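## Task

Take the milk bottle from the cart and set it upright on the second level of the supply shelving (counting the lowest level as one), directly behind the water bottle already there, i.e. further back from the shelf's front edge. Everything else on that level must stay on it, upright and not resting on top of anything. Release the bottle and withdraw the robot. A toppled or tilted bottle means failure, and the result must hold without the robot supporting anything.

## Robot and tools

ROBOT. TidyBot++: a wheeled base 0.54 m long, 0.50 m wide, 0.38 m high, carrying one seven-joint arm with a two-finger gripper. The shoulder sits 0.12 m ahead of the base centre at 0.68 m height. Segments: upper arm 0.42 m, forearm 0.31 m, hand 0.31 m to the hand point (midway between finger pads). Closed fingertips reach about 20 mm beyond that point. The arm begins folded, hand down, poking up to 0.08 m in front of the base with the elbow up to 1.15 m high. A downward-pointing hand reaches at most about 0.94 m height, and only near the base.

FRAMES. Base frame: origin on the floor below the base centre, x forward, y left, z up; hand_pose is reported here (its z axis runs along the fingers, its y axis is the opening direction). Odometry frame = base frame at scene start; heading is positive leftward, -3.142 to 3.142. base_odometry counts wheel rotation, so slip looks like motion, and it drifts a few cm and degrees over many moves. base_tilt is in degrees, positive when leaning forward or right.

TOOLS.
execute_actions {actions, cameras}: actions holds zero or one action object. An empty list only reports state and images. An action may contain:
- base: exactly one relative move from where the base last reported itself: translate_m (metres, forward +, -2 to 2), strafe_m (metres, left +, -2 to 2) or rotate_rad (radians, counter-clockwise from above +, -6.3 to 6.3).
- joints: absolute targets by name, radians: joint_1_rad (any angle; vertical axis, positive is clockwise from above, opposite to rotate_rad), joint_2_rad shoulder -2.249 to 2.249, joint_3_rad any angle, joint_4_rad elbow -2.579 to 2.579, joint_5_rad any angle, joint_6_rad wrist -2.099 to 2.099, joint_7_rad any angle (hand down: positive turns counter-clockwise from above; at 1.57 the fingers open toward left and right). gripper_pos 0 (open, ~85 mm gap) to 1 (closed); gap is roughly 85*(1-gripper_pos) mm. Unbounded joints go the short way, so turn them in steps under half a revolution. Done-tolerances: ±0.039 for joints 1-4, ±0.056 for 5-7, ±0.03 for the gripper.
- speeds: optional lower top speeds for this action: translate_m and strafe_m 0.05-0.5 m/s, rotate_rad 0.1-1.57 rad/s (defaults are the maxima). A base move needing over 8.667 s at its speed is rejected; no action runs past 15 s.
cameras: list of "base_camera", "wrist_camera" or "all"; omitted/null = all, [] = none. Unknown keys or out-of-range values reject the call with no motion.
wait {seconds 0-10}: nothing new commanded; returns state and images.
zoom_image {camera, region [x0,y0,x1,y1] pixels, max 504x504}: closer look at that camera's latest full image. base_camera is 644x364 pinhole; wrist_camera is 644x476 fisheye along the hand.
finished_scene {scene}: pass the current scene's number; it ends the scene permanently after the last command is held, reports success and gives the next task. Replying with no tool call ends everything.

ARM GEOMETRY. With joint_1_rad 0, joint_3_rad 3.14, joint_5_rad 0 the arm lies in the base's x-z plane. Tilt from vertical (forward +): upper arm = j2, forearm = j2 - j4, hand = j2 - j4 - j6. Hand forward offset from the shoulder = sum of length*sin(angle); height above it = sum of length*cos(angle).

RESULT LINES. base_status / joint_status per motion: "done" (for the base only means the wheels turned the full amount, even if slipping or blocked), "off_target" (stopped short, may still push), "contact_stop"/"time_out" (target dropped, holds position), "not_followed" after "joint command not followed" with a "cause:" line (self-collision check withheld arm targets; the gripper part still runs, and withheld targets may retry later). on_its_own lists uncommanded motion. A gripper at 1 reading "done" means nothing was caught; "off_target" at some reading means an object stopped it. motor_effort: percent of maximum, positive toward larger joint values, bracket = peak; readings carry offsets and noise. ARM HIT = hard arm/base or arm/arm impact. MOTOR HOT warns from 60 °C; OVER-TEMPERATURE FAULT at 75 °C makes the arm sag, and unfinished keys read "limit_stop_at_motor_heat"; resend them. Torque fault (joints 1-4 limit 104.5 N m, warning 56.7; joints 5-7 limit 51.3, warning 29.4) freezes arm and gripper 10 s and skips the rest of the call; the base keeps going.

CAUTIONS. Omitted joints or base may keep pushing toward old targets. Friction leaves joints slightly off; correct by sending last command + (desired - read). Don't re-send the read angle while holding a load, since the arm sags under weight. hand_pose may be 1-2 cm off; trust images. A blocked base pushes hard until time-out and can report "done" short of target. Catching the arm on something above about 0.8 m while driving, or pushing/pulling a raised hand sideways, can tip the robot; retract the arm or back off to recover. Nothing stops the arm hitting the base. Loose objects may occasionally get nudged. Avoid drops, slips, slams and strong pushes; move slowly near shelves, then open the gripper and pull clear before finishing.

Each tool is called as name(argument=value, ...) on one line, values as JSON.

## Session

execute_actions(actions=[])

Scene clock: 0.00 s.
base_odometry: x=+0.000 y=+0.000 heading=+0.000 (m, m, rad; odometry frame)
base_tilt: forward=-0.1 right=-0.2 (deg)
base_status: not commanded
joint_positions: joint_1_rad=+0.019 joint_2_rad=-0.332 joint_3_rad=+3.118 joint_4_rad=-2.524 joint_5_rad=+0.003 joint_6_rad=-0.873 joint_7_rad=+1.586 gripper_pos=+0.000
joint_status: not commanded
motor_effort: joint_1_rad=+0 joint_2_rad=-1 joint_3_rad=-1 joint_4_rad=+13 joint_5_rad=-1 joint_6_rad=-1 joint_7_rad=+0 (%)
hand_pose: x=+0.2610 y=+0.0005 z=+0.5861 quat_wxyz=(+0.005, +0.999, +0.010, +0.038) (m; base frame)
pictures: base_camera, wrist_camera
Images, in order (width x height): base_camera 644x364, wrist_camera 644x476.

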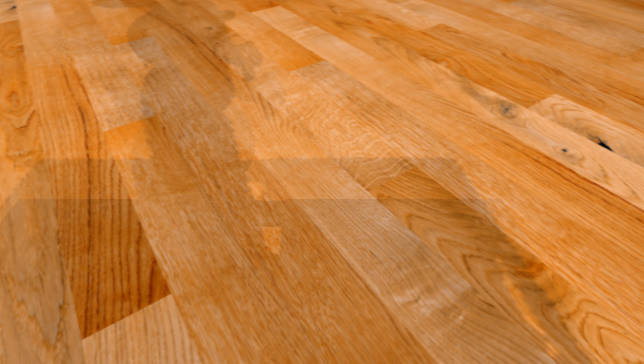

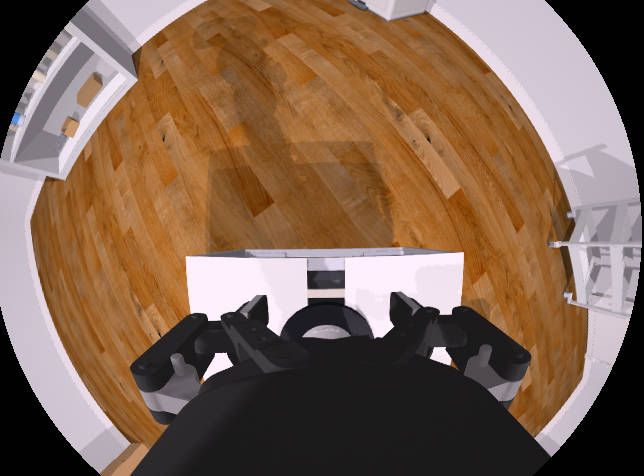

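execute_actions(actions=[{"base":{"rotate_rad":-1.5},"joints":{"joint_6_rad":0.5}}])

Scene clock: 5.10 s.
base_odometry: x=+0.000 y=+0.000 heading=-1.500 (m, m, rad; odometry frame)
base_tilt: forward=+0.0 right=-0.2 (deg)
base_status: done
joint_positions: joint_1_rad=+0.019 joint_2_rad=-0.332 joint_3_rad=+3.118 joint_4_rad=-2.523 joint_5_rad=+0.003 joint_6_rad=+0.488 joint_7_rad=+1.586 gripper_pos=+0.000
joint_status: all done
motor_effort: joint_1_rad=+0(1) joint_2_rad=-7(7) joint_3_rad=-1(0) joint_4_rad=+18(18) joint_5_rad=-2(1) joint_6_rad=+6(7) joint_7_rad=+0(1) (%)
hand_pose: x=+0.5460 y=+0.0046 z=+0.8555 quat_wxyz=(+0.007, +0.752, +0.011, +0.659) (m; base frame)
pictures: base_camera, wrist_camera
Images, in order (width x height): base_camera 644x364, wrist_camera 644x476.

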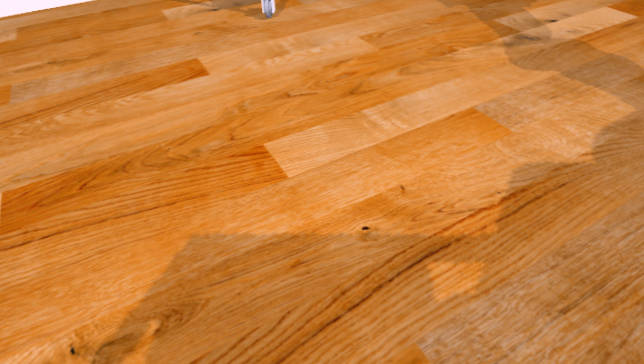

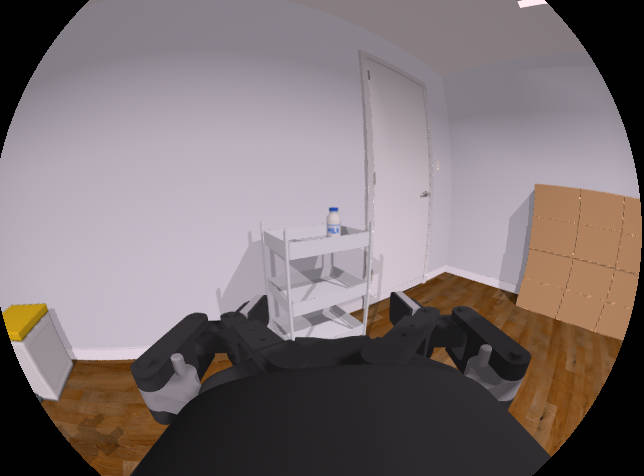

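execute_actions(actions=[{"base":{"strafe_m":-0.1},"joints":{"joint_2_rad":0.3,"joint_4_rad":-2.0,"joint_6_rad":0.74}}], cameras=[])

execute_actions(actions=[{"base":{"translate_m":0.4}}])

Scene clock: 12.53 s.
base_odometry: x=-0.100 y=-0.007 heading=-1.501 (m, m, rad; odometry frame)
base_tilt: forward=+0.0 right=-0.2 (deg)
base_status: done
joint_positions: joint_1_rad=+0.019 joint_2_rad=+0.294 joint_3_rad=+3.118 joint_4_rad=-2.018 joint_5_rad=+0.003 joint_6_rad=+0.705 joint_7_rad=+1.586 gripper_pos=+0.000
joint_status: all done
motor_effort: joint_1_rad=+0(1) joint_2_rad=-28(29) joint_3_rad=-1(1) joint_4_rad=+18(19) joint_5_rad=-1(2) joint_6_rad=+7(7) joint_7_rad=+0(0) (%)
hand_pose: x=+0.7837 y=+0.0029 z=+0.8616 quat_wxyz=(+0.002, +0.719, +0.006, +0.695) (m; base frame)
pictures: none
No camera images: the call's "cameras" was empty. Leave "cameras" out to get every camera's image.

Scene clock: 14.70 s.
base_odometry: x=-0.072 y=-0.406 heading=-1.501 (m, m, rad; odometry frame)
base_tilt: forward=+0.0 right=-0.2 (deg)
base_status: done
joint_positions: joint_1_rad=+0.019 joint_2_rad=+0.299 joint_3_rad=+3.118 joint_4_rad=-2.012 joint_5_rad=+0.003 joint_6_rad=+0.708 joint_7_rad=+1.586 gripper_pos=+0.000
joint_status: not commanded
motor_effort: joint_1_rad=+0(1) joint_2_rad=-28(31) joint_3_rad=-2(3) joint_4_rad=+17(18) joint_5_rad=-1(0) joint_6_rad=+6(7) joint_7_rad=+0(0) (%)
hand_pose: x=+0.7859 y=+0.0029 z=+0.8618 quat_wxyz=(+0.002, +0.718, +0.006, +0.696) (m; base frame)
pictures: base_camera, wrist_camera
Images, in order (width x height): base_camera 644x364, wrist_camera 644x476.

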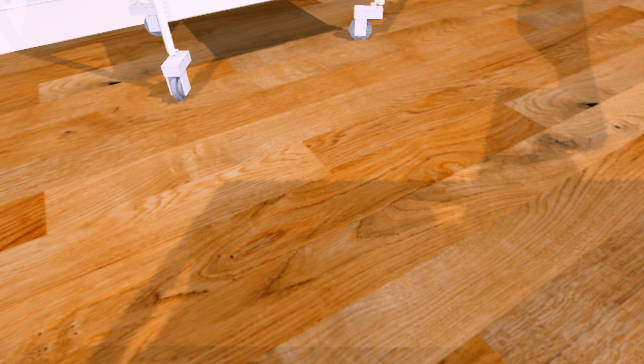

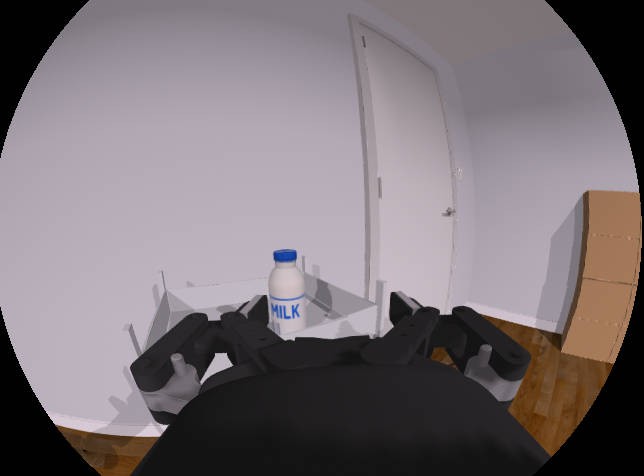

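execute_actions(actions=[{"base":{"strafe_m":0.085},"joints":{"joint_2_rad":0.6,"joint_4_rad":-1.78,"joint_6_rad":0.83}}])

Scene clock: 25.53 s.
base_odometry: x=+0.013 y=-0.400 heading=-1.501 (m, m, rad; odometry frame)
base_tilt: forward=+0.0 right=-0.2 (deg)
base_status: done
joint_positions: joint_1_rad=+0.014 joint_2_rad=+0.600 joint_3_rad=+3.117 joint_4_rad=-1.799 joint_5_rad=+0.003 joint_6_rad=+0.795 joint_7_rad=+1.586 gripper_pos=+0.000
joint_status: all done
motor_effort: joint_1_rad=+0(3) joint_2_rad=-37(39) joint_3_rad=-2(3) joint_4_rad=+17(18) joint_5_rad=-1(2) joint_6_rad=+7(7) joint_7_rad=+0(1) (%)
hand_pose: x=+0.8801 y=+0.0057 z=+0.7872 quat_wxyz=(-0.002, +0.719, +0.004, +0.695) (m; base frame)
pictures: base_camera, wrist_camera
Images, in order (width x height): base_camera 644x364, wrist_camera 644x476.

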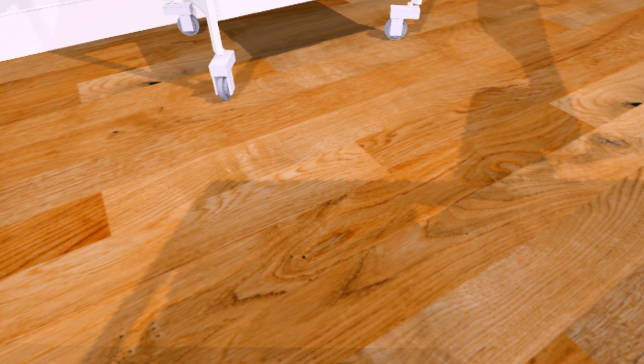

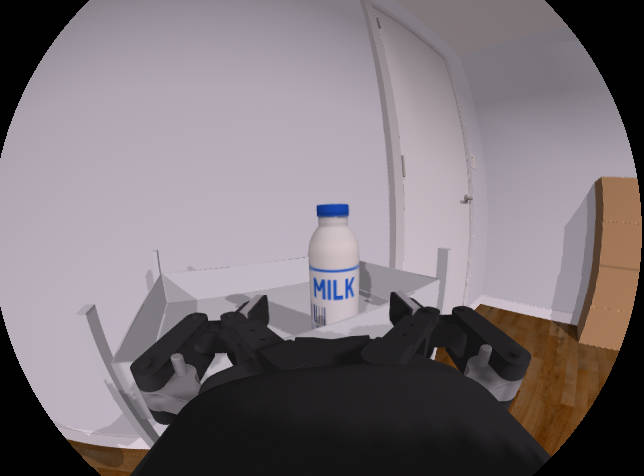

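execute_actions(actions=[{"joints":{"joint_2_rad":0.5,"joint_6_rad":0.58}}], cameras=[])

execute_actions(actions=[{"base":{"translate_m":0.11},"speeds":{"translate_m":0.15}}], cameras=["wrist_camera"])

Scene clock: 31.80 s.
base_odometry: x=+0.013 y=-0.400 heading=-1.501 (m, m, rad; odometry frame)
base_tilt: forward=+0.0 right=-0.2 (deg)
base_status: not commanded
joint_positions: joint_1_rad=+0.014 joint_2_rad=+0.505 joint_3_rad=+3.117 joint_4_rad=-1.797 joint_5_rad=+0.003 joint_6_rad=+0.610 joint_7_rad=+1.586 gripper_pos=+0.000
joint_status: all done
motor_effort: joint_1_rad=+0(0) joint_2_rad=-35(39) joint_3_rad=-2(2) joint_4_rad=+18(18) joint_5_rad=+0(1) joint_6_rad=+7(7) joint_7_rad=+0(0) (%)
hand_pose: x=+0.8652 y=+0.0065 z=+0.8027 quat_wxyz=(-0.002, +0.749, +0.006, +0.663) (m; base frame)
pictures: none
No camera images: the call's "cameras" was empty. Leave "cameras" out to get every camera's image.

Scene clock: 33.20 s.
base_odometry: x=+0.021 y=-0.510 heading=-1.501 (m, m, rad; odometry frame)
base_tilt: forward=+0.0 right=-0.2 (deg)
base_status: done
joint_positions: joint_1_rad=+0.014 joint_2_rad=+0.504 joint_3_rad=+3.117 joint_4_rad=-1.794 joint_5_rad=+0.003 joint_6_rad=+0.609 joint_7_rad=+1.586 gripper_pos=+0.000
joint_status: not commanded
motor_effort: joint_1_rad=+0(1) joint_2_rad=-35(37) joint_3_rad=-2(3) joint_4_rad=+18(19) joint_5_rad=-1(1) joint_6_rad=+7(7) joint_7_rad=+0(0) (%)
hand_pose: x=+0.8658 y=+0.0064 z=+0.8052 quat_wxyz=(-0.002, +0.747, +0.006, +0.664) (m; base frame)
pictures: wrist_camera
Images, in order (width x height): wrist_camera 644x476.

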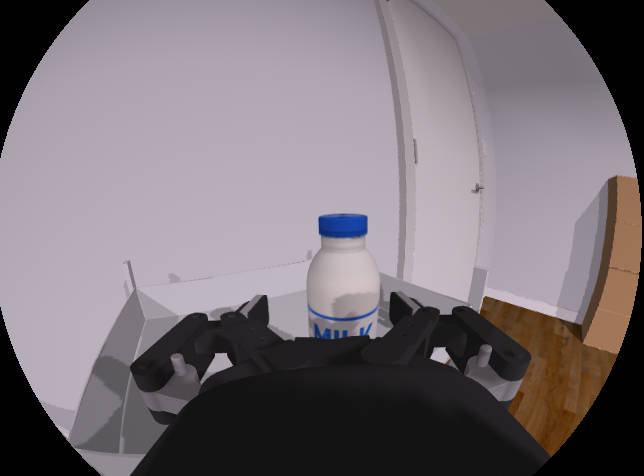

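execute_actions(actions=[{"base":{"strafe_m":-0.017},"joints":{"joint_2_rad":0.535}}], cameras=[])

execute_actions(actions=[{"base":{"translate_m":0.065},"speeds":{"translate_m":0.1}}], cameras=["wrist_camera"])

Scene clock: 37.57 s.
base_odometry: x=+0.004 y=-0.512 heading=-1.501 (m, m, rad; odometry frame)
base_tilt: forward=+0.0 right=-0.2 (deg)
base_status: done
joint_positions: joint_1_rad=+0.019 joint_2_rad=+0.525 joint_3_rad=+3.117 joint_4_rad=-1.794 joint_5_rad=+0.003 joint_6_rad=+0.609 joint_7_rad=+1.586 gripper_pos=+0.000
joint_status: all done
motor_effort: joint_1_rad=+0(3) joint_2_rad=-36(37) joint_3_rad=-1(4) joint_4_rad=+18(18) joint_5_rad=-1(1) joint_6_rad=+7(7) joint_7_rad=+0(0) (%)
hand_pose: x=+0.8684 y=+0.0020 z=+0.7890 quat_wxyz=(+0.000, +0.754, +0.004, +0.656) (m; base frame)
pictures: none
No camera images: the call's "cameras" was empty. Leave "cameras" out to get every camera's image.

Scene clock: 38.77 s.
base_odometry: x=+0.008 y=-0.577 heading=-1.501 (m, m, rad; odometry frame)
base_tilt: forward=+0.0 right=-0.2 (deg)
base_status: done
joint_positions: joint_1_rad=+0.019 joint_2_rad=+0.528 joint_3_rad=+3.117 joint_4_rad=-1.792 joint_5_rad=+0.003 joint_6_rad=+0.609 joint_7_rad=+1.586 gripper_pos=+0.000
joint_status: not commanded
motor_effort: joint_1_rad=+0(2) joint_2_rad=-36(37) joint_3_rad=-2(2) joint_4_rad=+18(19) joint_5_rad=-1(1) joint_6_rad=+7(7) joint_7_rad=+0(0) (%)
hand_pose: x=+0.8690 y=+0.0019 z=+0.7880 quat_wxyz=(+0.000, +0.755, +0.004, +0.656) (m; base frame)
pictures: wrist_camera
Images, in order (width x height): wrist_camera 644x476.

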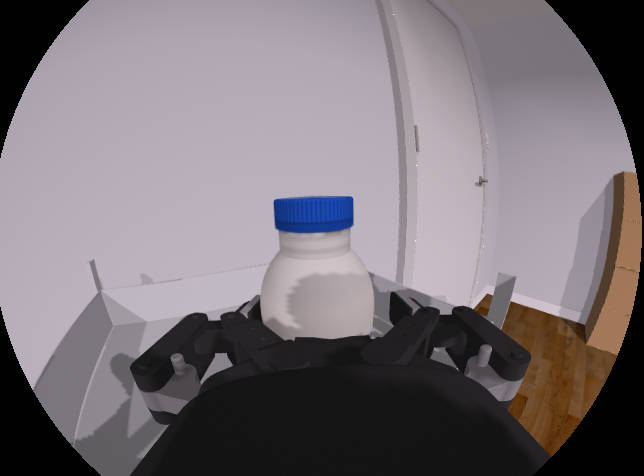

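Slightly high on the shoulder; lower a touch, then close.

execute_actions(actions=[{"base":{"strafe_m":0.006},"joints":{"joint_2_rad":0.56}}], cameras=[])

execute_actions(actions=[{"joints":{"gripper_pos":1}}], cameras=[])

execute_actions(actions=[{"joints":{"joint_2_rad":0.3,"joint_6_rad":0.36}}], cameras=["wrist_camera"])

Scene clock: 48.63 s.
base_odometry: x=+0.014 y=-0.576 heading=-1.501 (m, m, rad; odometry frame)
base_tilt: forward=+0.0 right=-0.2 (deg)
base_status: done
joint_positions: joint_1_rad=+0.019 joint_2_rad=+0.548 joint_3_rad=+3.117 joint_4_rad=-1.792 joint_5_rad=+0.003 joint_6_rad=+0.609 joint_7_rad=+1.586 gripper_pos=+0.000
joint_status: all done
motor_effort: joint_1_rad=-1(3) joint_2_rad=-36(38) joint_3_rad=-2(4) joint_4_rad=+17(17) joint_5_rad=+0(0) joint_6_rad=+6(7) joint_7_rad=+0(0) (%)
hand_pose: x=+0.8710 y=+0.0021 z=+0.7725 quat_wxyz=(+0.000, +0.762, +0.004, +0.648) (m; base frame)
pictures: none
No camera images: the call's "cameras" was empty. Leave "cameras" out to get every camera's image.

Scene clock: 49.73 s.
base_odometry: x=+0.014 y=-0.576 heading=-1.501 (m, m, rad; odometry frame)
base_tilt: forward=+0.0 right=-0.2 (deg)
base_status: not commanded
joint_positions: joint_1_rad=+0.019 joint_2_rad=+0.548 joint_3_rad=+3.117 joint_4_rad=-1.792 joint_5_rad=+0.003 joint_6_rad=+0.609 joint_7_rad=+1.586 gripper_pos=+0.269
joint_status: gripper_pos off_target (ended at +0.269, target +1.000)
motor_effort: joint_1_rad=+0(3) joint_2_rad=-35(36) joint_3_rad=-2(3) joint_4_rad=+17(17) joint_5_rad=-1(1) joint_6_rad=+6(6) joint_7_rad=+0(0) (%)
hand_pose: x=+0.8711 y=+0.0021 z=+0.7728 quat_wxyz=(+0.000, +0.761, +0.004, +0.648) (m; base frame)
pictures: none
No camera images: the call's "cameras" was empty. Leave "cameras" out to get every camera's image.

Scene clock: 51.27 s.
base_odometry: x=+0.014 y=-0.576 heading=-1.501 (m, m, rad; odometry frame)
base_tilt: forward=+0.0 right=-0.2 (deg)
base_status: not commanded
joint_positions: joint_1_rad=+0.019 joint_2_rad=+0.332 joint_3_rad=+3.117 joint_4_rad=-1.803 joint_5_rad=+0.003 joint_6_rad=+0.367 joint_7_rad=+1.586 gripper_pos=+0.269
joint_status: all done
motor_effort: joint_1_rad=+0(3) joint_2_rad=-37(44) joint_3_rad=-2(1) joint_4_rad=+24(24) joint_5_rad=-1(1) joint_6_rad=+11(11) joint_7_rad=+0(0) (%)
hand_pose: x=+0.8266 y=+0.0033 z=+0.8509 quat_wxyz=(+0.001, +0.773, +0.006, +0.634) (m; base frame)
pictures: wrist_camera
Images, in order (width x height): wrist_camera 644x476.

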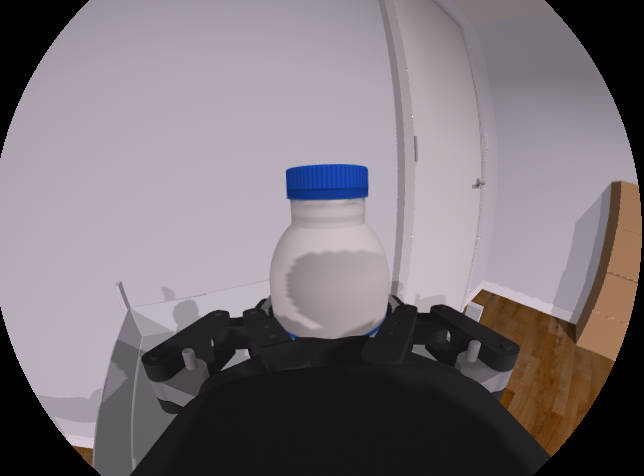

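execute_actions(actions=[{"joints":{"joint_4_rad":-1.55,"joint_6_rad":0.18}}], cameras=[])

execute_actions(actions=[{"base":{"translate_m":-0.6}}], cameras=[])

execute_actions(actions=[{"base":{"rotate_rad":2.0},"joints":{"joint_2_rad":0.0,"joint_4_rad":-2.3,"joint_6_rad":0.6},"speeds":{"rotate_rad":1.0}}])

Scene clock: 57.10 s.
base_odometry: x=+0.014 y=-0.576 heading=-1.501 (m, m, rad; odometry frame)
base_tilt: forward=+0.0 right=-0.2 (deg)
base_status: not commanded
joint_positions: joint_1_rad=+0.019 joint_2_rad=+0.332 joint_3_rad=+3.117 joint_4_rad=-1.588 joint_5_rad=+0.003 joint_6_rad=+0.187 joint_7_rad=+1.586 gripper_pos=+0.269
joint_status: all done
motor_effort: joint_1_rad=+0(0) joint_2_rad=-39(40) joint_3_rad=-2(2) joint_4_rad=+26(27) joint_5_rad=-1(1) joint_6_rad=+10(10) joint_7_rad=+1(0) (%)
hand_pose: x=+0.8583 y=+0.0027 z=+0.9221 quat_wxyz=(+0.001, +0.762, +0.006, +0.648) (m; base frame)
pictures: none
No camera images: the call's "cameras" was empty. Leave "cameras" out to get every camera's image.

Scene clock: 59.67 s.
base_odometry: x=-0.028 y=+0.022 heading=-1.501 (m, m, rad; odometry frame)
base_tilt: forward=+0.0 right=-0.2 (deg)
base_status: done
joint_positions: joint_1_rad=+0.019 joint_2_rad=+0.334 joint_3_rad=+3.117 joint_4_rad=-1.588 joint_5_rad=+0.003 joint_6_rad=+0.184 joint_7_rad=+1.586 gripper_pos=+0.269
joint_status: not commanded
motor_effort: joint_1_rad=+0(2) joint_2_rad=-39(42) joint_3_rad=-1(3) joint_4_rad=+26(28) joint_5_rad=-2(1) joint_6_rad=+10(11) joint_7_rad=+1(0) (%)
hand_pose: x=+0.8587 y=+0.0027 z=+0.9192 quat_wxyz=(+0.001, +0.764, +0.006, +0.645) (m; base frame)
pictures: none
No camera images: the call's "cameras" was empty. Leave "cameras" out to get every camera's image.

Scene clock: 62.60 s.
base_odometry: x=-0.028 y=+0.022 heading=+0.499 (m, m, rad; odometry frame)
base_tilt: forward=-0.1 right=-0.2 (deg)
base_status: done
joint_positions: joint_1_rad=+0.018 joint_2_rad=+0.043 joint_3_rad=+3.116 joint_4_rad=-2.307 joint_5_rad=+0.003 joint_6_rad=+0.540 joint_7_rad=+1.586 gripper_pos=+0.269
joint_status: joint_2_rad off_target (ended at +0.043, target +0.000); joint_6_rad off_target (ended at +0.540, target +0.600); the others done
motor_effort: joint_1_rad=+0(5) joint_2_rad=-23(41) joint_3_rad=-1(5) joint_4_rad=+21(28) joint_5_rad=-1(2) joint_6_rad=+10(10) joint_7_rad=+1(0) (%)
hand_pose: x=+0.6628 y=+0.0055 z=+0.8069 quat_wxyz=(+0.002, +0.787, +0.010, +0.617) (m; base frame)
pictures: base_camera, wrist_camera
Images, in order (width x height): base_camera 644x364, wrist_camera 644x476.

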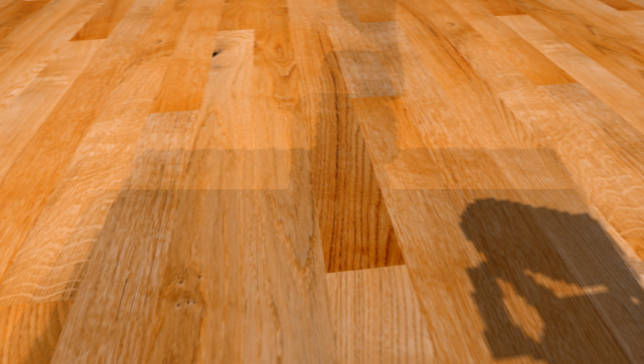

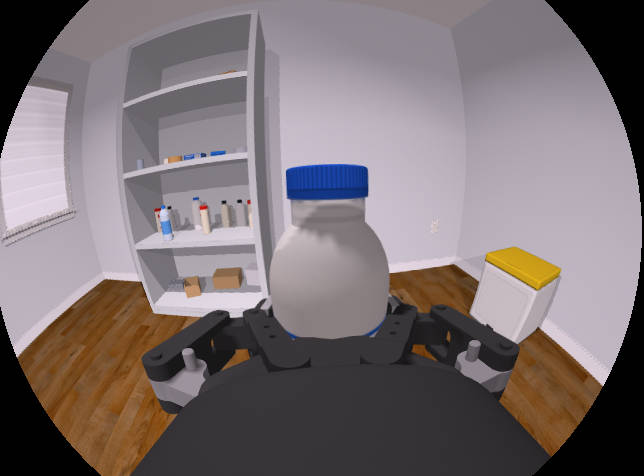

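zoom_image(camera="wrist_camera", region=[110, 140, 290, 320])

Region (110, 140, 290, 320) of wrist_camera's 644x476 image, scaled by 2.800.

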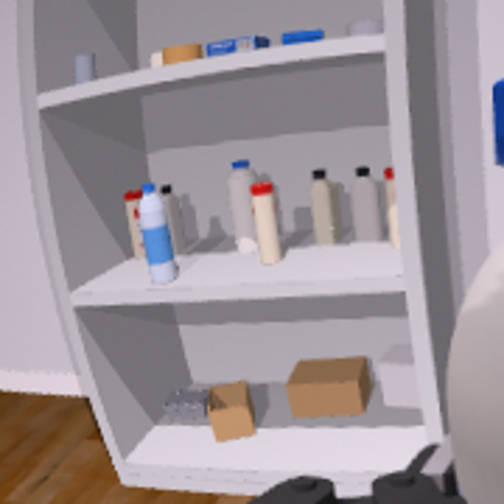

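execute_actions(actions=[{"base":{"strafe_m":0.7},"joints":{"joint_6_rad":0.68}}], cameras=[])

execute_actions(actions=[{"base":{"translate_m":0.45}}])

Scene clock: 72.40 s.
base_odometry: x=-0.363 y=+0.637 heading=+0.499 (m, m, rad; odometry frame)
base_tilt: forward=-0.1 right=-0.2 (deg)
base_status: done
joint_positions: joint_1_rad=+0.018 joint_2_rad=+0.037 joint_3_rad=+3.116 joint_4_rad=-2.314 joint_5_rad=+0.003 joint_6_rad=+0.629 joint_7_rad=+1.586 gripper_pos=+0.269
joint_status: all done
motor_effort: joint_1_rad=+0(2) joint_2_rad=-23(25) joint_3_rad=-2(4) joint_4_rad=+22(23) joint_5_rad=-1(2) joint_6_rad=+10(13) joint_7_rad=+0(1) (%)
hand_pose: x=+0.6653 y=+0.0056 z=+0.8342 quat_wxyz=(+0.002, +0.759, +0.010, +0.652) (m; base frame)
pictures: none
No camera images: the call's "cameras" was empty. Leave "cameras" out to get every camera's image.

Scene clock: 74.67 s.
base_odometry: x=+0.032 y=+0.853 heading=+0.500 (m, m, rad; odometry frame)
base_tilt: forward=+0.0 right=-0.2 (deg)
base_status: done
joint_positions: joint_1_rad=+0.018 joint_2_rad=+0.034 joint_3_rad=+3.116 joint_4_rad=-2.315 joint_5_rad=+0.003 joint_6_rad=+0.629 joint_7_rad=+1.586 gripper_pos=+0.269
joint_status: not commanded
motor_effort: joint_1_rad=+0(0) joint_2_rad=-22(26) joint_3_rad=-1(2) joint_4_rad=+22(23) joint_5_rad=-1(1) joint_6_rad=+10(11) joint_7_rad=+0(0) (%)
hand_pose: x=+0.6646 y=+0.0056 z=+0.8350 quat_wxyz=(+0.003, +0.758, +0.010, +0.652) (m; base frame)
pictures: base_camera, wrist_camera
Images, in order (width x height): base_camera 644x364, wrist_camera 644x476.

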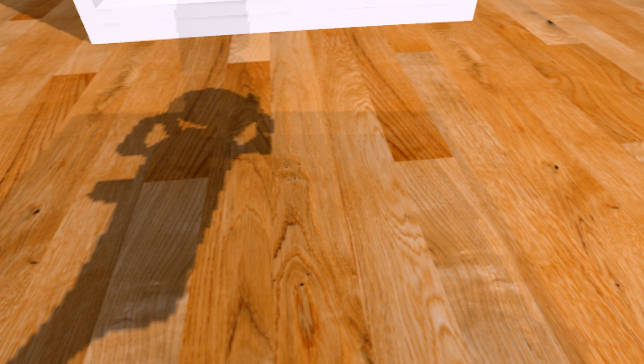

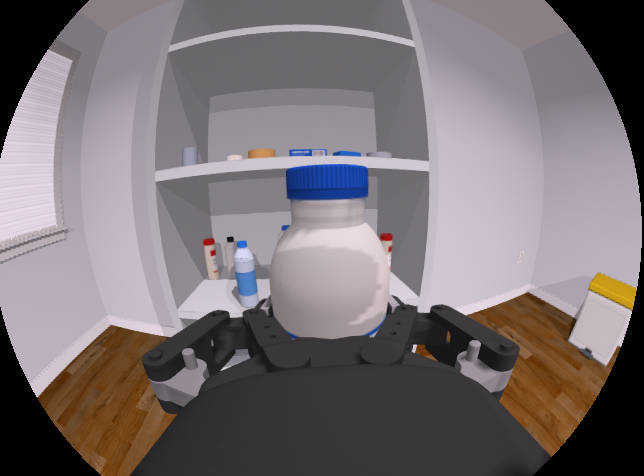

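execute_actions(actions=[{"base":{"translate_m":0.3},"joints":{"joint_1_rad":0.45}}])

zoom_image(camera="wrist_camera", region=[20, 150, 300, 380])

Scene clock: 85.63 s.
base_odometry: x=+0.295 y=+0.997 heading=+0.500 (m, m, rad; odometry frame)
base_tilt: forward=-0.1 right=-0.2 (deg)
base_status: done
joint_positions: joint_1_rad=+0.435 joint_2_rad=+0.032 joint_3_rad=+3.117 joint_4_rad=-2.316 joint_5_rad=+0.003 joint_6_rad=+0.629 joint_7_rad=+1.586 gripper_pos=+0.269
joint_status: all done
motor_effort: joint_1_rad=-1(1) joint_2_rad=-23(26) joint_3_rad=-1(1) joint_4_rad=+22(23) joint_5_rad=-1(2) joint_6_rad=+11(11) joint_7_rad=+1(0) (%)
hand_pose: x=+0.6196 y=-0.2157 z=+0.8356 quat_wxyz=(+0.138, +0.743, -0.147, +0.638) (m; base frame)
pictures: base_camera, wrist_camera
Images, in order (width x height): base_camera 644x364, wrist_camera 644x476.

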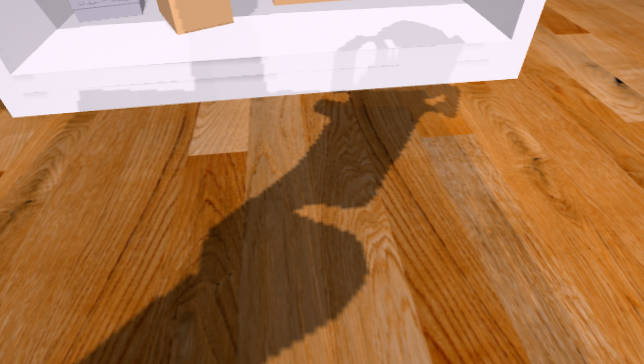

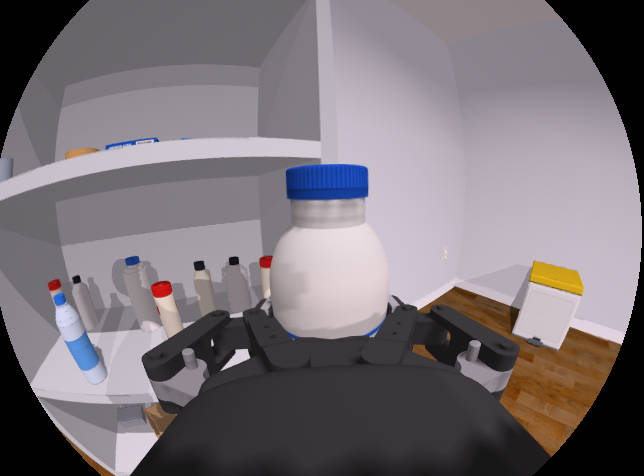

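Region (20, 150, 300, 380) of wrist_camera's 644x476 image, scaled by 1.800; it fills the top 414 rows of this view, and the rest is white.

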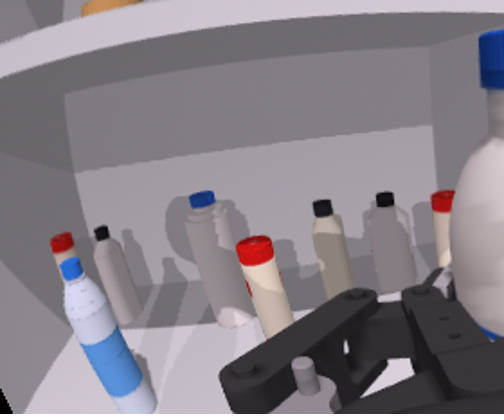

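execute_actions(actions=[{"base":{"rotate_rad":0.87},"joints":{"joint_1_rad":0.0},"speeds":{"rotate_rad":0.8}}], cameras=[])

execute_actions(actions=[{"base":{"translate_m":-0.5}}], cameras=[])

execute_actions(actions=[{"base":{"strafe_m":-0.63},"joints":{"joint_2_rad":0.92,"joint_4_rad":-1.31,"joint_6_rad":0.6}}])

Scene clock: 107.00 s.
base_odometry: x=+0.295 y=+0.997 heading=+1.370 (m, m, rad; odometry frame)
base_tilt: forward=+0.0 right=-0.2 (deg)
base_status: done
joint_positions: joint_1_rad=+0.001 joint_2_rad=+0.032 joint_3_rad=+3.115 joint_4_rad=-2.316 joint_5_rad=+0.003 joint_6_rad=+0.629 joint_7_rad=+1.586 gripper_pos=+0.269
joint_status: all done
motor_effort: joint_1_rad=+0(3) joint_2_rad=-23(24) joint_3_rad=-1(5) joint_4_rad=+22(22) joint_5_rad=-1(0) joint_6_rad=+10(11) joint_7_rad=+0(0) (%)
hand_pose: x=+0.6638 y=+0.0158 z=+0.8356 quat_wxyz=(-0.004, +0.758, +0.017, +0.653) (m; base frame)
pictures: none
No camera images: the call's "cameras" was empty. Leave "cameras" out to get every camera's image.

Scene clock: 109.37 s.
base_odometry: x=+0.196 y=+0.506 heading=+1.370 (m, m, rad; odometry frame)
base_tilt: forward=+0.0 right=-0.2 (deg)
base_status: done
joint_positions: joint_1_rad=+0.001 joint_2_rad=+0.026 joint_3_rad=+3.115 joint_4_rad=-2.319 joint_5_rad=+0.003 joint_6_rad=+0.629 joint_7_rad=+1.586 gripper_pos=+0.269
joint_status: not commanded
motor_effort: joint_1_rad=+0(1) joint_2_rad=-23(27) joint_3_rad=-1(2) joint_4_rad=+22(23) joint_5_rad=-1(1) joint_6_rad=+11(11) joint_7_rad=+0(0) (%)
hand_pose: x=+0.6621 y=+0.0158 z=+0.8374 quat_wxyz=(-0.004, +0.757, +0.017, +0.654) (m; base frame)
pictures: none
No camera images: the call's "cameras" was empty. Leave "cameras" out to get every camera's image.

Scene clock: 112.00 s.
base_odometry: x=+0.813 y=+0.381 heading=+1.370 (m, m, rad; odometry frame)
base_tilt: forward=+0.0 right=-0.2 (deg)
base_status: done
joint_positions: joint_1_rad=+0.003 joint_2_rad=+0.961 joint_3_rad=+3.115 joint_4_rad=-1.356 joint_5_rad=+0.003 joint_6_rad=+0.605 joint_7_rad=+1.586 gripper_pos=+0.269
joint_status: joint_2_rad off_target (ended at +0.961, target +0.920); joint_4_rad off_target (ended at -1.356, target -1.310); the others done
motor_effort: joint_1_rad=+0(4) joint_2_rad=-55(57) joint_3_rad=-2(5) joint_4_rad=+22(23) joint_5_rad=-1(2) joint_6_rad=+11(11) joint_7_rad=+0(0) (%)
hand_pose: x=+1.0027 y=+0.0126 z=+0.6660 quat_wxyz=(-0.007, +0.755, +0.005, +0.655) (m; base frame)
pictures: base_camera, wrist_camera
Images, in order (width x height): base_camera 644x364, wrist_camera 644x476.

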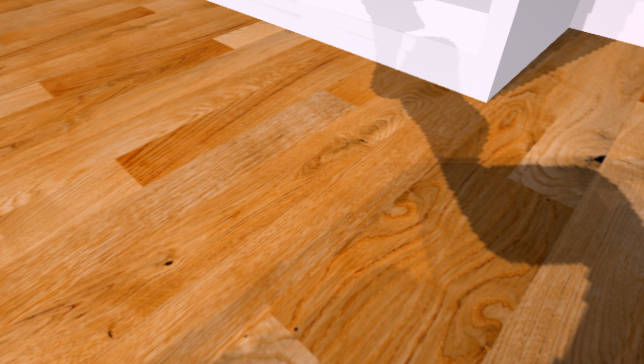

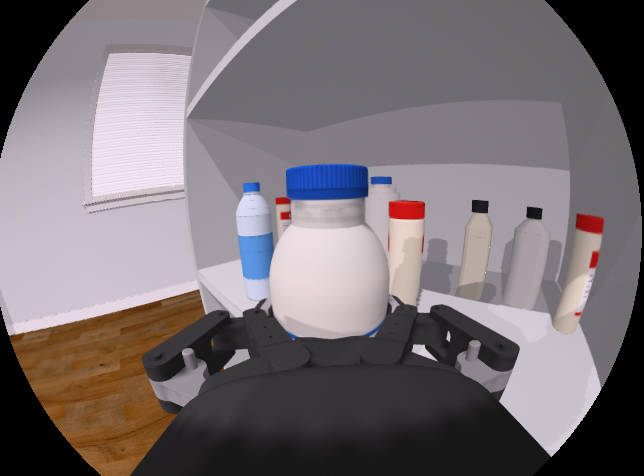

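execute_actions(actions=[{"base":{"strafe_m":0.015},"joints":{"joint_2_rad":0.89}}], cameras=[])

execute_actions(actions=[{"base":{"translate_m":0.2},"speeds":{"translate_m":0.15}}])

Scene clock: 117.67 s.
base_odometry: x=+0.799 y=+0.384 heading=+1.370 (m, m, rad; odometry frame)
base_tilt: forward=+0.0 right=-0.2 (deg)
base_status: done
joint_positions: joint_1_rad=-0.004 joint_2_rad=+0.943 joint_3_rad=+3.116 joint_4_rad=-1.352 joint_5_rad=+0.003 joint_6_rad=+0.604 joint_7_rad=+1.586 gripper_pos=+0.269
joint_status: joint_2_rad off_target (ended at +0.943, target +0.890)
motor_effort: joint_1_rad=-1(5) joint_2_rad=-55(57) joint_3_rad=-3(5) joint_4_rad=+22(23) joint_5_rad=-1(1) joint_6_rad=+11(11) joint_7_rad=+0(1) (%)
hand_pose: x=+1.0037 y=+0.0189 z=+0.6839 quat_wxyz=(-0.009, +0.748, +0.007, +0.663) (m; base frame)
pictures: none
No camera images: the call's "cameras" was empty. Leave "cameras" out to get every camera's image.

Scene clock: 119.67 s.
base_odometry: x=+0.839 y=+0.580 heading=+1.370 (m, m, rad; odometry frame)
base_tilt: forward=+0.0 right=-0.2 (deg)
base_status: done
joint_positions: joint_1_rad=-0.004 joint_2_rad=+0.942 joint_3_rad=+3.116 joint_4_rad=-1.350 joint_5_rad=+0.003 joint_6_rad=+0.604 joint_7_rad=+1.586 gripper_pos=+0.269
joint_status: not commanded
motor_effort: joint_1_rad=+0(1) joint_2_rad=-55(57) joint_3_rad=-3(3) joint_4_rad=+22(23) joint_5_rad=-1(0) joint_6_rad=+11(11) joint_7_rad=+0(0) (%)
hand_pose: x=+1.0042 y=+0.0189 z=+0.6854 quat_wxyz=(-0.009, +0.747, +0.007, +0.664) (m; base frame)
pictures: base_camera, wrist_camera
Images, in order (width x height): base_camera 644x364, wrist_camera 644x476.

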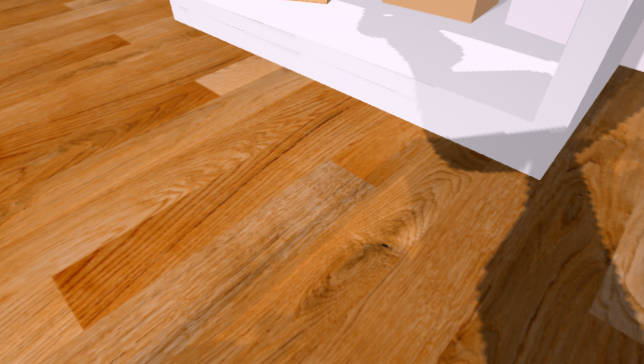

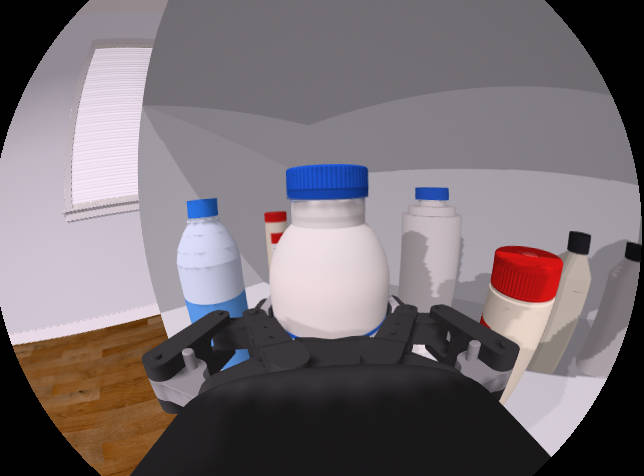

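execute_actions(actions=[{"base":{"strafe_m":-0.008}}], cameras=[])

execute_actions(actions=[{"base":{"translate_m":0.11},"speeds":{"translate_m":0.1}}])

Scene clock: 125.83 s.
base_odometry: x=+0.847 y=+0.578 heading=+1.370 (m, m, rad; odometry frame)
base_tilt: forward=+0.0 right=-0.2 (deg)
base_status: done
joint_positions: joint_1_rad=-0.001 joint_2_rad=+0.942 joint_3_rad=+3.116 joint_4_rad=-1.350 joint_5_rad=+0.003 joint_6_rad=+0.604 joint_7_rad=+1.586 gripper_pos=+0.269
joint_status: not commanded
motor_effort: joint_1_rad=-1(4) joint_2_rad=-55(56) joint_3_rad=-3(5) joint_4_rad=+23(23) joint_5_rad=+0(0) joint_6_rad=+11(11) joint_7_rad=+0(0) (%)
hand_pose: x=+1.0042 y=+0.0160 z=+0.6854 quat_wxyz=(-0.008, +0.747, +0.006, +0.664) (m; base frame)
pictures: none
No camera images: the call's "cameras" was empty. Leave "cameras" out to get every camera's image.

Scene clock: 127.50 s.
base_odometry: x=+0.869 y=+0.686 heading=+1.370 (m, m, rad; odometry frame)
base_tilt: forward=+0.0 right=-0.2 (deg)
base_status: done
joint_positions: joint_1_rad=-0.001 joint_2_rad=+0.942 joint_3_rad=+3.116 joint_4_rad=-1.349 joint_5_rad=+0.003 joint_6_rad=+0.604 joint_7_rad=+1.586 gripper_pos=+0.269
joint_status: not commanded
motor_effort: joint_1_rad=+0(3) joint_2_rad=-56(57) joint_3_rad=-2(3) joint_4_rad=+23(24) joint_5_rad=+0(1) joint_6_rad=+11(11) joint_7_rad=+0(1) (%)
hand_pose: x=+1.0045 y=+0.0160 z=+0.6862 quat_wxyz=(-0.008, +0.747, +0.006, +0.665) (m; base frame)
pictures: base_camera, wrist_camera
Images, in order (width x height): base_camera 644x364, wrist_camera 644x476.

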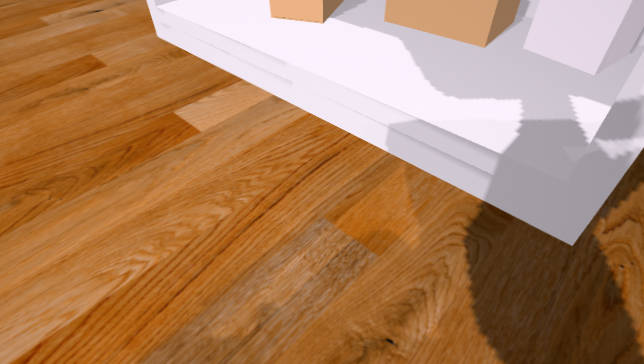

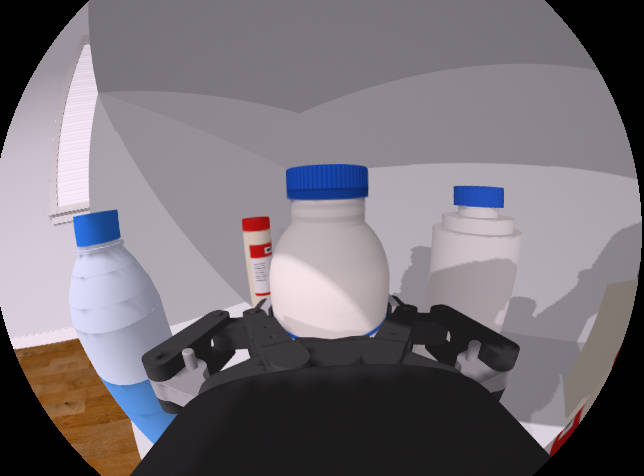

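execute_actions(actions=[{"base":{"translate_m":0.07},"speeds":{"translate_m":0.08}}], cameras=[])

execute_actions(actions=[{"base":{"strafe_m":0.008},"joints":{"joint_2_rad":0.95}}])

Scene clock: 133.33 s.
base_odometry: x=+0.883 y=+0.755 heading=+1.369 (m, m, rad; odometry frame)
base_tilt: forward=+0.0 right=-0.2 (deg)
base_status: done
joint_positions: joint_1_rad=-0.001 joint_2_rad=+0.942 joint_3_rad=+3.116 joint_4_rad=-1.348 joint_5_rad=+0.003 joint_6_rad=+0.603 joint_7_rad=+1.586 gripper_pos=+0.269
joint_status: not commanded
motor_effort: joint_1_rad=+0(2) joint_2_rad=-55(57) joint_3_rad=-3(3) joint_4_rad=+23(23) joint_5_rad=-1(0) joint_6_rad=+10(11) joint_7_rad=+0(0) (%)
hand_pose: x=+1.0046 y=+0.0160 z=+0.6867 quat_wxyz=(-0.008, +0.747, +0.006, +0.665) (m; base frame)
pictures: none
No camera images: the call's "cameras" was empty. Leave "cameras" out to get every camera's image.

Scene clock: 134.30 s.
base_odometry: x=+0.875 y=+0.757 heading=+1.369 (m, m, rad; odometry frame)
base_tilt: forward=+0.0 right=-0.2 (deg)
base_status: done
joint_positions: joint_1_rad=-0.002 joint_2_rad=+0.989 joint_3_rad=+3.116 joint_4_rad=-1.347 joint_5_rad=+0.003 joint_6_rad=+0.603 joint_7_rad=+1.586 gripper_pos=+0.269
joint_status: all done
motor_effort: joint_1_rad=+0(3) joint_2_rad=-55(58) joint_3_rad=-2(4) joint_4_rad=+22(23) joint_5_rad=-1(1) joint_6_rad=+11(11) joint_7_rad=+0(0) (%)
hand_pose: x=+1.0043 y=+0.0168 z=+0.6459 quat_wxyz=(-0.008, +0.762, +0.006, +0.648) (m; base frame)
pictures: base_camera, wrist_camera
Images, in order (width x height): base_camera 644x364, wrist_camera 644x476.

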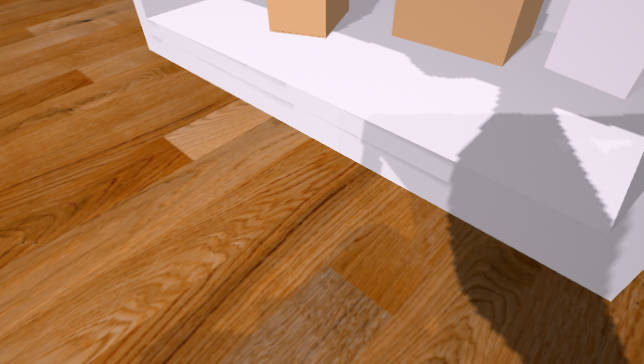

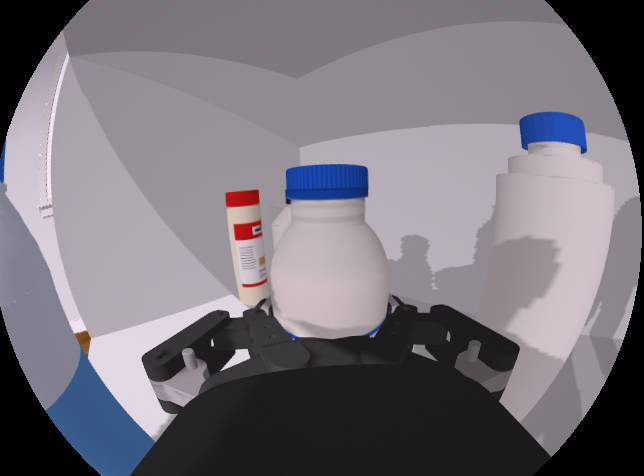

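No contact yet; lower.

execute_actions(actions=[{"joints":{"joint_2_rad":0.98}}], cameras=[])

Scene clock: 137.47 s.
base_odometry: x=+0.875 y=+0.757 heading=+1.369 (m, m, rad; odometry frame)
base_tilt: forward=+0.0 right=-0.2 (deg)
base_status: not commanded
joint_positions: joint_1_rad=-0.002 joint_2_rad=+0.992 joint_3_rad=+3.116 joint_4_rad=-1.342 joint_5_rad=+0.003 joint_6_rad=+0.603 joint_7_rad=+1.586 gripper_pos=+0.269
joint_status: all done
motor_effort: joint_1_rad=+1(0) joint_2_rad=-53(55) joint_3_rad=-3(3) joint_4_rad=+21(22) joint_5_rad=-1(1) joint_6_rad=+9(11) joint_7_rad=+0(0) (%)
hand_pose: x=+1.0054 y=+0.0167 z=+0.6457 quat_wxyz=(-0.008, +0.761, +0.006, +0.648) (m; base frame)
pictures: none
No camera images: the call's "cameras" was empty. Leave "cameras" out to get every camera's image.

Contact.

execute_actions(actions=[{"joints":{"gripper_pos":0.08,"joint_4_rad":-1.34,"joint_2_rad":0.99}}], cameras=[])

execute_actions(actions=[{"base":{"translate_m":-0.45},"speeds":{"translate_m":0.2}}], cameras=["wrist_camera"])

execute_actions(actions=[{"base":{"strafe_m":0.5},"joints":{"joint_2_rad":0.2,"joint_4_rad":-2.0}}], cameras=[])

execute_actions(actions=[{"base":{"translate_m":0.55},"joints":{"joint_6_rad":0.4}}], cameras=["wrist_camera"])

Scene clock: 144.80 s.
base_odometry: x=+0.875 y=+0.757 heading=+1.369 (m, m, rad; odometry frame)
base_tilt: forward=+0.0 right=-0.2 (deg)
base_status: not commanded
joint_positions: joint_1_rad=-0.002 joint_2_rad=+0.992 joint_3_rad=+3.116 joint_4_rad=-1.343 joint_5_rad=+0.003 joint_6_rad=+0.603 joint_7_rad=+1.586 gripper_pos=+0.080
joint_status: all done
motor_effort: joint_1_rad=+0(0) joint_2_rad=-47(53) joint_3_rad=-2(3) joint_4_rad=+17(20) joint_5_rad=-1(1) joint_6_rad=+6(9) joint_7_rad=+0(0) (%)
hand_pose: x=+1.0052 y=+0.0167 z=+0.6454 quat_wxyz=(-0.008, +0.761, +0.006, +0.648) (m; base frame)
pictures: none
No camera images: the call's "cameras" was empty. Leave "cameras" out to get every camera's image.

Scene clock: 147.80 s.
base_odometry: x=+0.785 y=+0.316 heading=+1.369 (m, m, rad; odometry frame)
base_tilt: forward=+0.0 right=-0.2 (deg)
base_status: done
joint_positions: joint_1_rad=-0.001 joint_2_rad=+0.992 joint_3_rad=+3.116 joint_4_rad=-1.343 joint_5_rad=+0.003 joint_6_rad=+0.603 joint_7_rad=+1.586 gripper_pos=+0.080
joint_status: not commanded
motor_effort: joint_1_rad=+0(2) joint_2_rad=-47(50) joint_3_rad=-2(3) joint_4_rad=+17(18) joint_5_rad=-1(1) joint_6_rad=+6(7) joint_7_rad=+0(0) (%)
hand_pose: x=+1.0052 y=+0.0164 z=+0.6454 quat_wxyz=(-0.008, +0.761, +0.006, +0.648) (m; base frame)
pictures: wrist_camera
Images, in order (width x height): wrist_camera 644x476.

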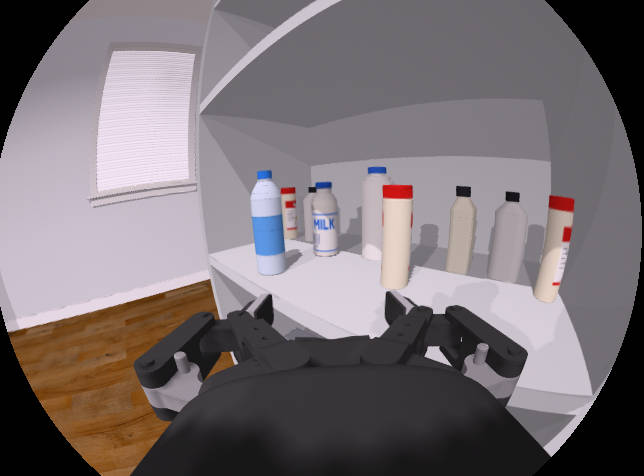

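Scene clock: 150.17 s.
base_odometry: x=+0.295 y=+0.416 heading=+1.369 (m, m, rad; odometry frame)
base_tilt: forward=+0.0 right=-0.2 (deg)
base_status: done
joint_positions: joint_1_rad=-0.006 joint_2_rad=+0.210 joint_3_rad=+3.115 joint_4_rad=-1.984 joint_5_rad=+0.003 joint_6_rad=+0.603 joint_7_rad=+1.586 gripper_pos=+0.080
joint_status: all done
motor_effort: joint_1_rad=+0(4) joint_2_rad=-26(49) joint_3_rad=-1(4) joint_4_rad=+19(20) joint_5_rad=-1(1) joint_6_rad=+7(7) joint_7_rad=+0(0) (%)
hand_pose: x=+0.7724 y=+0.0215 z=+0.9039 quat_wxyz=(-0.008, +0.714, +0.016, +0.700) (m; base frame)
pictures: none
No camera images: the call's "cameras" was empty. Leave "cameras" out to get every camera's image.

Scene clock: 152.63 s.
base_odometry: x=+0.404 y=+0.955 heading=+1.370 (m, m, rad; odometry frame)
base_tilt: forward=+0.0 right=-0.2 (deg)
base_status: done
joint_positions: joint_1_rad=-0.006 joint_2_rad=+0.202 joint_3_rad=+3.115 joint_4_rad=-1.996 joint_5_rad=+0.003 joint_6_rad=+0.417 joint_7_rad=+1.586 gripper_pos=+0.080
joint_status: all done
motor_effort: joint_1_rad=+0(1) joint_2_rad=-25(28) joint_3_rad=-1(2) joint_4_rad=+19(21) joint_5_rad=-2(1) joint_6_rad=+7(7) joint_7_rad=+0(1) (%)
hand_pose: x=+0.7617 y=+0.0214 z=+0.8449 quat_wxyz=(-0.007, +0.777, +0.018, +0.629) (m; base frame)
pictures: wrist_camera
Images, in order (width x height): wrist_camera 644x476.

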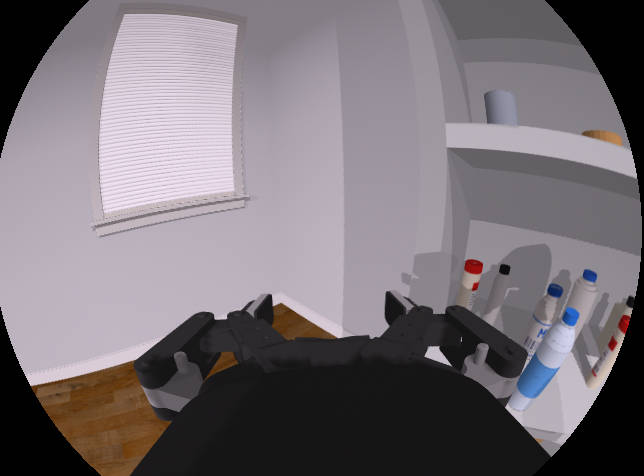

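finished_scene(scene=1)

The scene is finished: the task was done.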